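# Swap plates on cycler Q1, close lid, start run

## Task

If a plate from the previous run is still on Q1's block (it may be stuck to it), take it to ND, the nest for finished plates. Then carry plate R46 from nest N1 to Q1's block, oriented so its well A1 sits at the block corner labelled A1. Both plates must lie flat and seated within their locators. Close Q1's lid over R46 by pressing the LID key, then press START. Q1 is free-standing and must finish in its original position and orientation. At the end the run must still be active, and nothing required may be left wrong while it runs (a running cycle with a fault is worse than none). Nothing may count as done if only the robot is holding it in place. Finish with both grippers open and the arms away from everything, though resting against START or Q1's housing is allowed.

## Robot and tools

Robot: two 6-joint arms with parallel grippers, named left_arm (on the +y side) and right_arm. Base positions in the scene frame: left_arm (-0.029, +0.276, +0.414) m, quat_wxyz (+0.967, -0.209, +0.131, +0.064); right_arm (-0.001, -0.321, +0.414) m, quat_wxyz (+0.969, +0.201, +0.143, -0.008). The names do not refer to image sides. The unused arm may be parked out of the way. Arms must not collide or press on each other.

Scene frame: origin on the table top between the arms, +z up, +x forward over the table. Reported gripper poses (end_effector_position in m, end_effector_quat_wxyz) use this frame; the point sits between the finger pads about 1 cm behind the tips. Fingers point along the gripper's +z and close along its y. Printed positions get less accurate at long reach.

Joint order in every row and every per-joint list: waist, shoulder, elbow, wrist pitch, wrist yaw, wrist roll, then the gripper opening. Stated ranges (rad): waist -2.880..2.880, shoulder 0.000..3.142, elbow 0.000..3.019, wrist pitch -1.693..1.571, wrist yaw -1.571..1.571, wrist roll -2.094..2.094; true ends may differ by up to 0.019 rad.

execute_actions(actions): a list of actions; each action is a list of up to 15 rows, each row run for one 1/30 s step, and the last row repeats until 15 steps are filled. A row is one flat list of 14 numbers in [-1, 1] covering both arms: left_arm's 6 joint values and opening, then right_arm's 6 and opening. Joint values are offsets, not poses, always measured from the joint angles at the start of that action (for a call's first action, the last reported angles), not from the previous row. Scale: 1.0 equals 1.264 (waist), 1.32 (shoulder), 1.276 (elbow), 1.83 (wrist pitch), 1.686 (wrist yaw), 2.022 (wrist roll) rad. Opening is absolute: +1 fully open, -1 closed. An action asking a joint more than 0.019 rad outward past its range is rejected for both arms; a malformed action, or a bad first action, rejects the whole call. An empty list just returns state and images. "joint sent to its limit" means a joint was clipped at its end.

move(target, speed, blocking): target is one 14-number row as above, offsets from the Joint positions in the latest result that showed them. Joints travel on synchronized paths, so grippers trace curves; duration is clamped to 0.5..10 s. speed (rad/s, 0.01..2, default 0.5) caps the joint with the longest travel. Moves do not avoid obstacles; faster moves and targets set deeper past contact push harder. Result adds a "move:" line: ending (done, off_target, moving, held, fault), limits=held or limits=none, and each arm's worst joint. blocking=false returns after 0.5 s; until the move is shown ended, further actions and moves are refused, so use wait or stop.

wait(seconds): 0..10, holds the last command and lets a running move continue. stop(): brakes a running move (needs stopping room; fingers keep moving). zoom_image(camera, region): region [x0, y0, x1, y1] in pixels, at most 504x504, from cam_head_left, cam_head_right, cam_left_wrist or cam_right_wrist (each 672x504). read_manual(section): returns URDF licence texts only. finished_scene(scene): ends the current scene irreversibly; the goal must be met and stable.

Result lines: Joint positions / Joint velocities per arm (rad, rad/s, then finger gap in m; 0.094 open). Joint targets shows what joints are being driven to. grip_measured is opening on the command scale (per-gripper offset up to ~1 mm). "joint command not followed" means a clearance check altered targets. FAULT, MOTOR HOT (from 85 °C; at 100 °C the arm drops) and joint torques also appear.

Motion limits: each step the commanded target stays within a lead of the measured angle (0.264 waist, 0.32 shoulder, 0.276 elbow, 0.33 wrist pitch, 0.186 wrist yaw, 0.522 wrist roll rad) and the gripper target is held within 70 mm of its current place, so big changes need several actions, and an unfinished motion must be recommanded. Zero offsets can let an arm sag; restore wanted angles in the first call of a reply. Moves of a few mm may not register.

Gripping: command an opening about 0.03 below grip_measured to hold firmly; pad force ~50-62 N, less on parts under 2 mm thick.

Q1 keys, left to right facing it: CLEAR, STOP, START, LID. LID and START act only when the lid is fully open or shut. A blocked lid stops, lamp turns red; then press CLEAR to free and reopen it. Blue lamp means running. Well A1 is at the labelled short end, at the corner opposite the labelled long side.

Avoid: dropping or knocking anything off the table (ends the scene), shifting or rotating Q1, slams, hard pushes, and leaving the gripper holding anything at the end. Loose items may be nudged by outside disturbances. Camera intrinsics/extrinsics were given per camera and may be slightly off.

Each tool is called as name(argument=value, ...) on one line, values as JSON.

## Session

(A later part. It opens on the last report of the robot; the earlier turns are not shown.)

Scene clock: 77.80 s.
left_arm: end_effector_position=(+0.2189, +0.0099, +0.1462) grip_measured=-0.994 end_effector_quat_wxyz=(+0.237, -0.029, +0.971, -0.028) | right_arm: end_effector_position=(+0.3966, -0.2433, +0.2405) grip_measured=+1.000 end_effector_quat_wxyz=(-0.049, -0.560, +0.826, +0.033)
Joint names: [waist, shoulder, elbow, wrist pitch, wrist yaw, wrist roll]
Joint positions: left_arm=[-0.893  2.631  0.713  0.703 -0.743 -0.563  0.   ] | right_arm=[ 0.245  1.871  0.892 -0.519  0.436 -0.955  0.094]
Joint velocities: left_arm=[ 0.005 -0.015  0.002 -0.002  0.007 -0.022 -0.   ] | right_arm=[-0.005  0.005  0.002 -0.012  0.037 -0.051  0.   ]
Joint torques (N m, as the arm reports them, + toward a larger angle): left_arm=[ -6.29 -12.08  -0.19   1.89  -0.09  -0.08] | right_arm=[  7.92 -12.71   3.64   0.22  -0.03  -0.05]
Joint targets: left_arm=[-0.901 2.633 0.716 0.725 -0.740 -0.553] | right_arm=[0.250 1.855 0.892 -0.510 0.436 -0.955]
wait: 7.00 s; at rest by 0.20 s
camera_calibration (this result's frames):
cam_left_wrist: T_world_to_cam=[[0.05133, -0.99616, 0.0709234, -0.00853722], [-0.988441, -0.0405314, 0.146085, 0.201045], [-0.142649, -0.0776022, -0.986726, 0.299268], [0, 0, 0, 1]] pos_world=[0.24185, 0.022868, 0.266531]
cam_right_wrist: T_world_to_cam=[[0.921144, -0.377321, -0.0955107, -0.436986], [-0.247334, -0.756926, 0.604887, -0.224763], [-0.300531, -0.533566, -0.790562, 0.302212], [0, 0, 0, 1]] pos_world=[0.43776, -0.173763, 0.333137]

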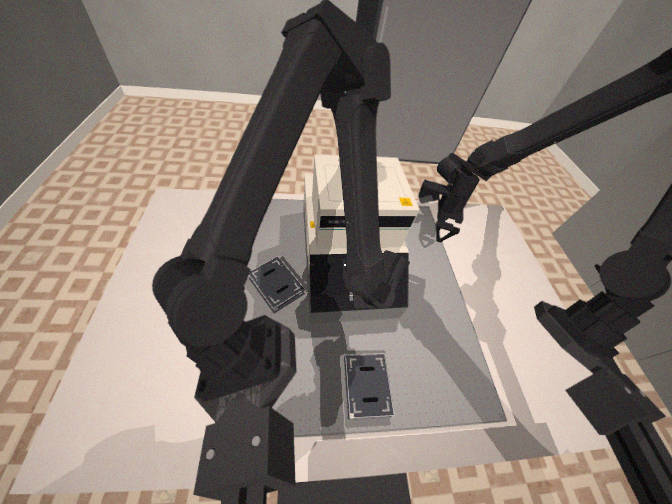

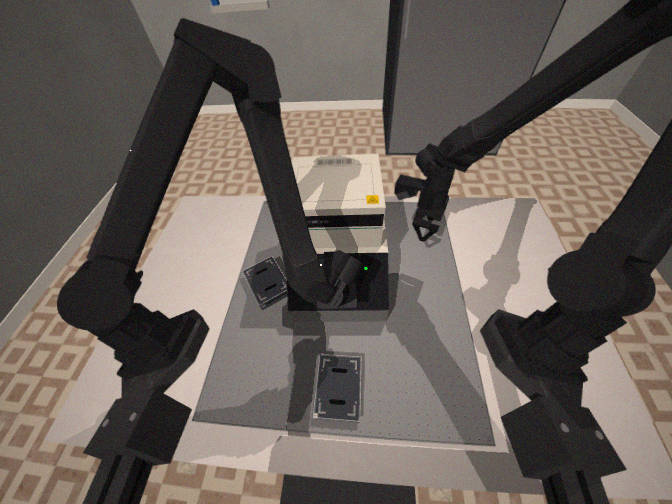

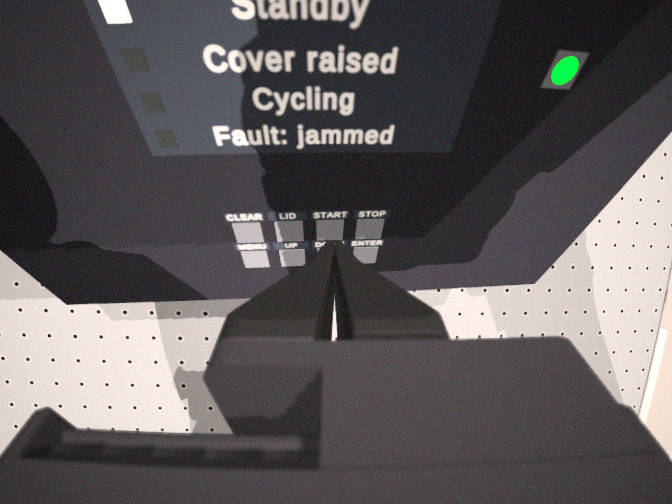

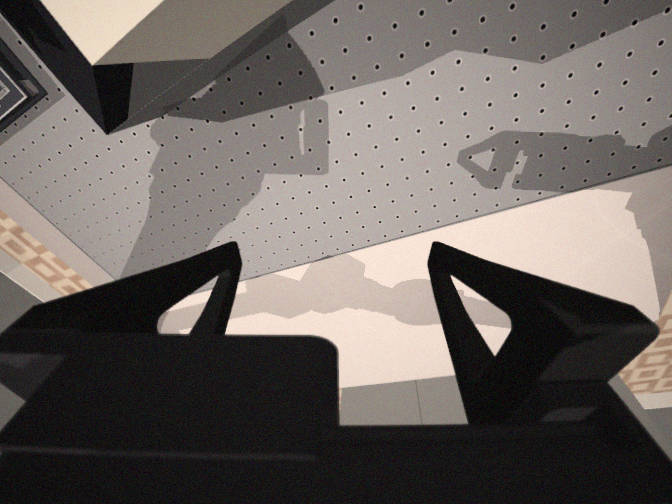

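wait(seconds=1.5)

execute_actions(actions=[[[0.008,0.003,0.005,0.010,0.001,0.005,-1, 0.004,-0.012,0,0.005,0,0,1],[0.014,0.003,0.007,0.010,0.001,0.005,-1, 0.004,-0.012,0,0.005,0,0,1],[0.019,0.004,0.010,0.010,0.001,0.005,-1, 0.004,-0.012,0,0.005,0,0,1],[0.024,0.004,0.0125,0.010,0.001,0.005,-1, 0.004,-0.012,0,0.005,0,0,1],[0.029,0.005,0.015,0.010,0.001,0.005,-1, 0.004,-0.012,0,0.005,0,0,1],[0.034,0.005,0.018,0.010,0.001,0.005,-1, 0.004,-0.012,0,0.005,0,0,1],[0.039,0.005,0.021,0.010,0.001,0.005,-1, 0.004,-0.012,0,0.005,0,0,1],[0.043,0.005,0.0235,0.010,0.001,0.005,-1, 0.004,-0.012,0,0.005,0,0,1],[0.047,0.005,0.026,0.010,0.001,0.005,-1, 0.004,-0.012,0,0.005,0,0,1],[0.047,0.005,0.026,0.010,0.001,0.005,-1, 0.004,-0.012,0,0.005,0,0,1],[0.047,0.005,0.026,0.010,0.001,0.005,-1, 0.004,-0.012,0,0.005,0,0,1],[0.047,0.005,0.026,0.010,0.001,0.005,-1, 0.004,-0.012,0,0.005,0,0,1],[0.028,0.003,0.012,0.010,0.001,0.005,-1, 0.004,-0.012,0,0.005,0,0,1],[0.010,0.002,0.000,0.010,0.001,0.005,-1, 0.004,-0.012,0,0.005,0,0,1],[-0.006,0.002,-0.010,0.010,0.001,0.005,-1, 0.004,-0.012,0,0.005,0,0,1]]])

wait(seconds=1)

Scene clock: 79.97 s.
left_arm: end_effector_position=(+0.2189, +0.0099, +0.1462) grip_measured=-0.994 end_effector_quat_wxyz=(+0.237, -0.029, +0.971, -0.028) | right_arm: end_effector_position=(+0.3966, -0.2433, +0.2405) grip_measured=+1.000 end_effector_quat_wxyz=(-0.049, -0.560, +0.826, +0.033)
Joint names: [waist, shoulder, elbow, wrist pitch, wrist yaw, wrist roll]
Joint positions: left_arm=[-0.893  2.631  0.713  0.703 -0.743 -0.563  0.   ] | right_arm=[ 0.245  1.871  0.892 -0.519  0.436 -0.955  0.094]
Joint velocities: left_arm=[-0.015  0.005  0.027  0.002 -0.007 -0.022 -0.001] | right_arm=[-0.015 -0.024 -0.012  0.007 -0.022 -0.051  0.   ]
Joint torques (N m, as the arm reports them, + toward a larger angle): left_arm=[ -6.32 -12.09  -0.19   1.89  -0.09  -0.08] | right_arm=[  7.94 -12.75   3.64   0.22  -0.03  -0.05]
Joint targets: left_arm=[-0.901 2.633 0.716 0.725 -0.740 -0.553] | right_arm=[0.250 1.855 0.892 -0.510 0.436 -0.955]
wait: 1.50 s; at rest from the start
camera_calibration (this result's frames):
cam_left_wrist: T_world_to_cam=[[0.05133, -0.99616, 0.0709234, -0.00853722], [-0.988441, -0.0405314, 0.146085, 0.201045], [-0.142649, -0.0776022, -0.986726, 0.299268], [0, 0, 0, 1]] pos_world=[0.24185, 0.022868, 0.266531]
cam_right_wrist: T_world_to_cam=[[0.921144, -0.377321, -0.0955107, -0.436986], [-0.247334, -0.756926, 0.604887, -0.224763], [-0.300531, -0.533566, -0.790562, 0.302212], [0, 0, 0, 1]] pos_world=[0.43776, -0.173763, 0.333137]

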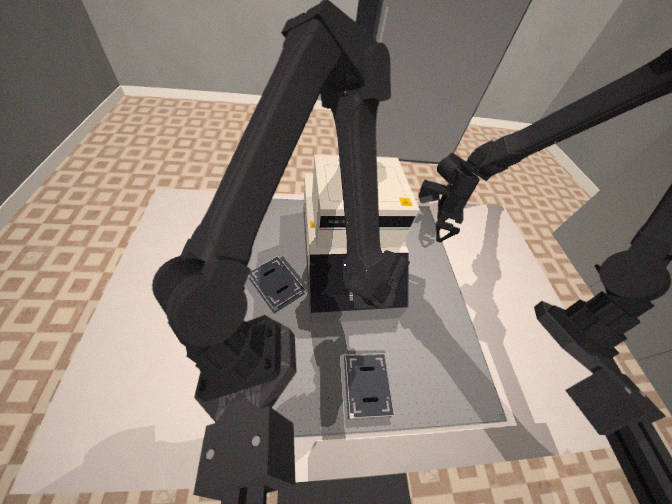

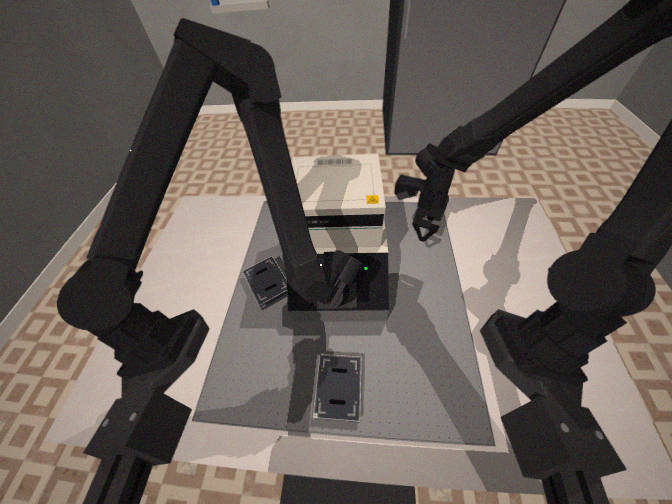

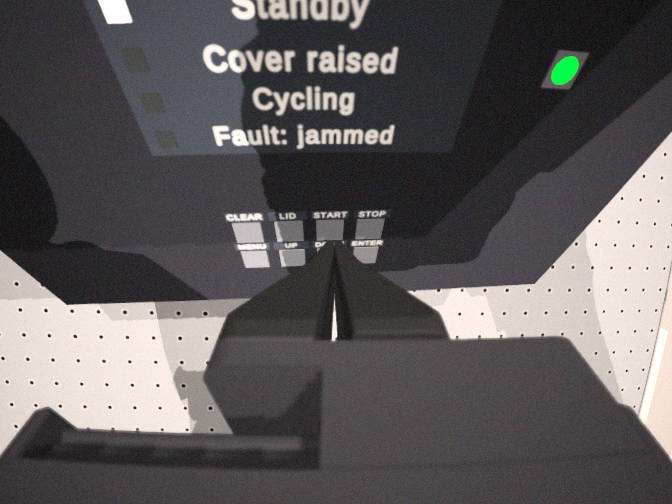

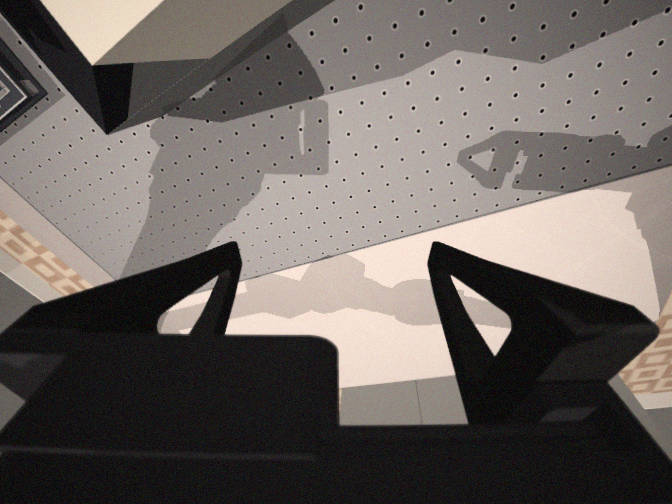

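Scene clock: 80.47 s.
left_arm: end_effector_position=(+0.2244, +0.0127, +0.1424) grip_measured=-0.994 end_effector_quat_wxyz=(+0.234, -0.040, +0.971, -0.027) | right_arm: end_effector_position=(+0.3966, -0.2433, +0.2405) grip_measured=+1.000 end_effector_quat_wxyz=(-0.049, -0.560, +0.826, +0.033)
Joint names: [waist, shoulder, elbow, wrist pitch, wrist yaw, wrist roll]
Joint positions: left_arm=[-0.87   2.631  0.721  0.703 -0.738 -0.563  0.   ] | right_arm=[ 0.245  1.871  0.892 -0.519  0.436 -0.955  0.094]
Joint velocities: left_arm=[-0.122 -0.015 -0.046 -0.012 -0.066  0.022  0.   ] | right_arm=[ 0.005  0.005 -0.002 -0.002 -0.066  0.022  0.   ]
Joint torques (N m, as the arm reports them, + toward a larger angle): left_arm=[ -7.68 -12.3   -1.69   1.7   -0.32  -0.07] | right_arm=[  7.92 -12.75   3.64   0.23  -0.03  -0.05]
Joint targets: left_arm=[-0.901 2.633 0.700 0.721 -0.741 -0.553] | right_arm=[0.250 1.855 0.892 -0.510 0.436 -0.955]
camera_calibration (this result's frames):
cam_left_wrist: T_world_to_cam=[[0.0735938, -0.994549, 0.0738719, -0.0112004], [-0.986321, -0.0616293, 0.152884, 0.205932], [-0.147498, -0.0841127, -0.985479, 0.297523], [0, 0, 0, 1]] pos_world=[0.247823, 0.0265775, 0.262546]
cam_right_wrist: T_world_to_cam=[[0.921144, -0.377321, -0.0955107, -0.436986], [-0.247334, -0.756926, 0.604887, -0.224763], [-0.300531, -0.533566, -0.790562, 0.302212], [0, 0, 0, 1]] pos_world=[0.43776, -0.173763, 0.333137]

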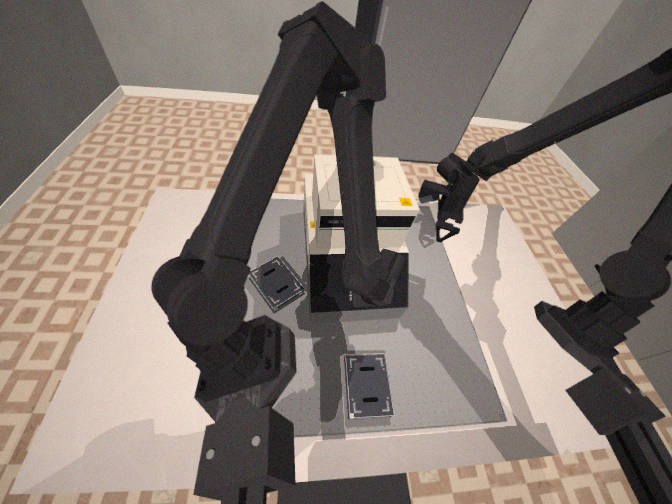

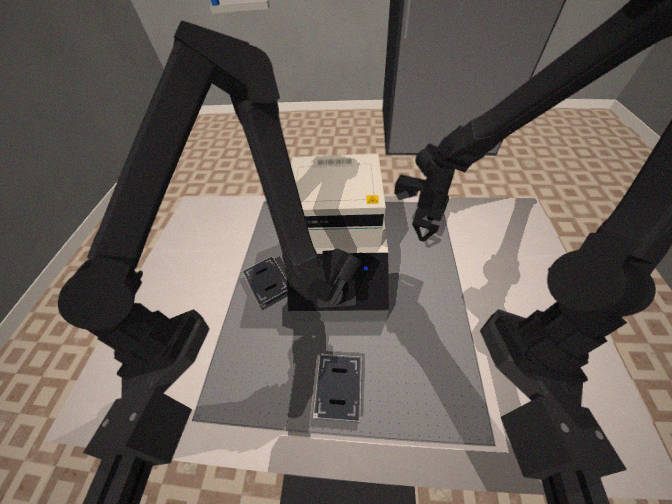

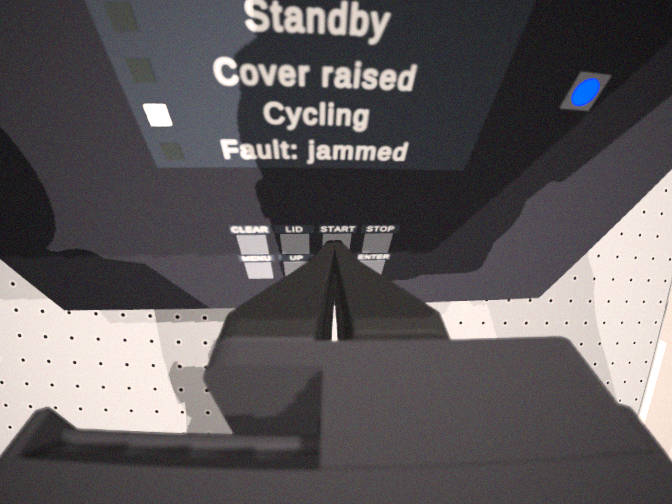

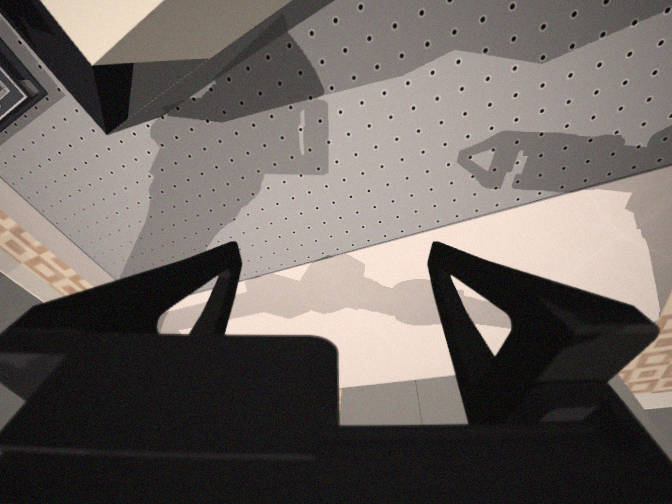

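Scene clock: 81.47 s.
left_arm: end_effector_position=(+0.2167, +0.0112, +0.1460) grip_measured=-0.994 end_effector_quat_wxyz=(+0.235, -0.027, +0.971, -0.028) | right_arm: end_effector_position=(+0.3966, -0.2433, +0.2405) grip_measured=+1.000 end_effector_quat_wxyz=(-0.049, -0.560, +0.826, +0.033)
Joint names: [waist, shoulder, elbow, wrist pitch, wrist yaw, wrist roll]
Joint positions: left_arm=[-0.893  2.631  0.708  0.703 -0.739 -0.563  0.   ] | right_arm=[ 0.245  1.871  0.892 -0.519  0.436 -0.955  0.094]
Joint velocities: left_arm=[-0.015 -0.005 -0.002 -0.017 -0.007 -0.007 -0.001] | right_arm=[-0.005  0.005  0.002 -0.002  0.022  0.022  0.   ]
Joint torques (N m, as the arm reports them, + toward a larger angle): left_arm=[ -6.28 -11.93  -1.06   1.71  -0.33  -0.08] | right_arm=[  7.92 -12.74   3.64   0.23  -0.03  -0.05]
Joint targets: left_arm=[-0.901 2.633 0.700 0.721 -0.741 -0.553] | right_arm=[0.250 1.855 0.892 -0.510 0.436 -0.955]
wait: 1.00 s; at rest by 0.37 s
camera_calibration (this result's frames):
cam_left_wrist: T_world_to_cam=[[0.0478057, -0.996328, 0.0710235, -0.00641397], [-0.987873, -0.0366448, 0.150876, 0.198085], [-0.147719, -0.077375, -0.985998, 0.299868], [0, 0, 0, 1]] pos_world=[0.240285, 0.0240706, 0.266238]
cam_right_wrist: T_world_to_cam=[[0.921144, -0.377321, -0.0955107, -0.436986], [-0.247334, -0.756926, 0.604887, -0.224763], [-0.300531, -0.533566, -0.790562, 0.302212], [0, 0, 0, 1]] pos_world=[0.43776, -0.173763, 0.333137]

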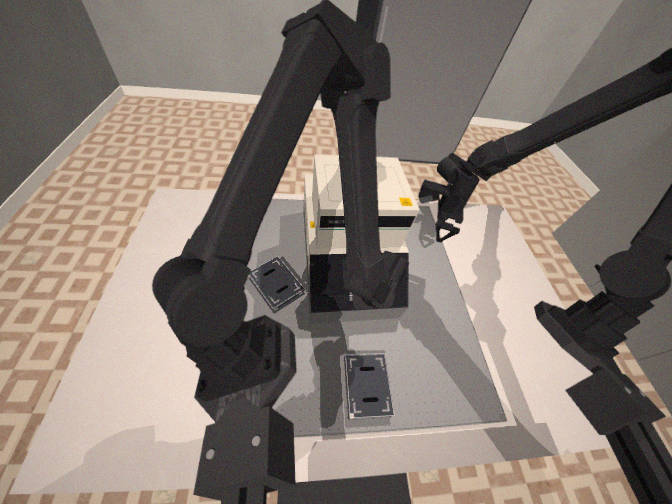

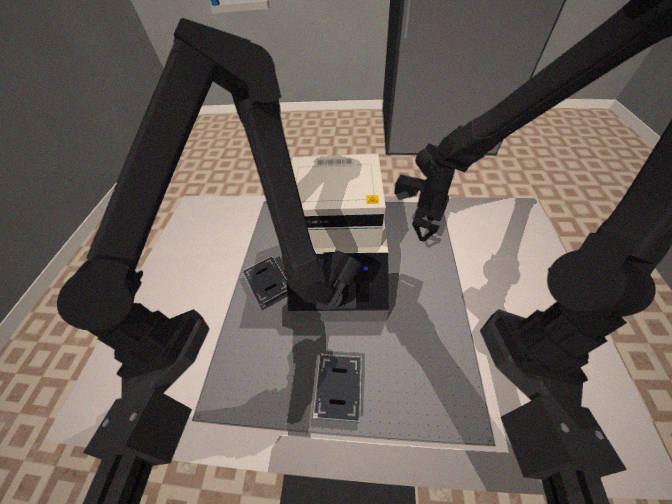

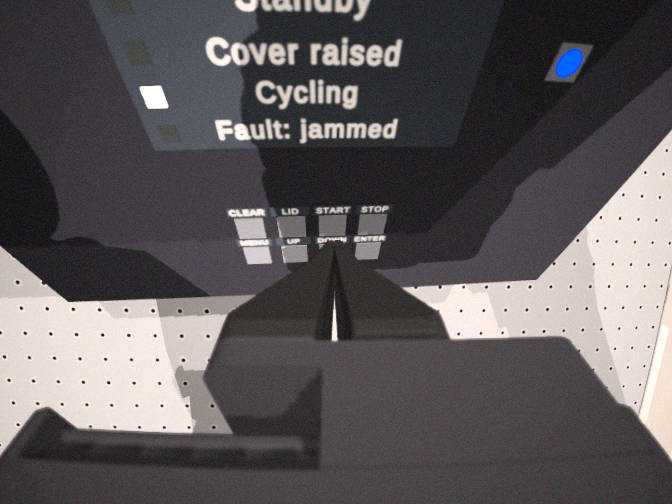

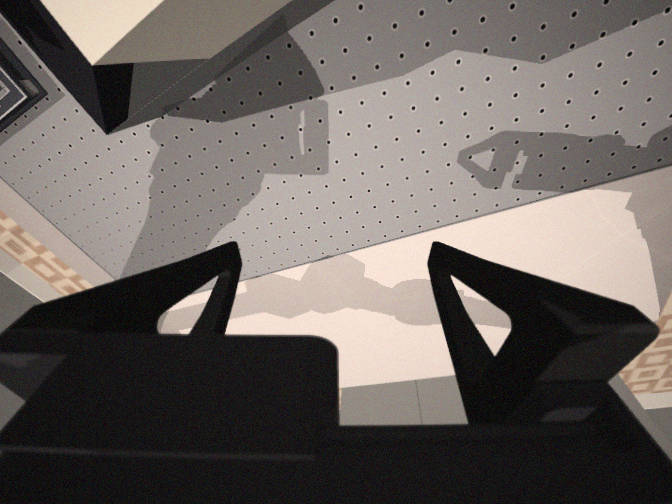

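finished_scene(scene=2)

The scene is finished: the task was done.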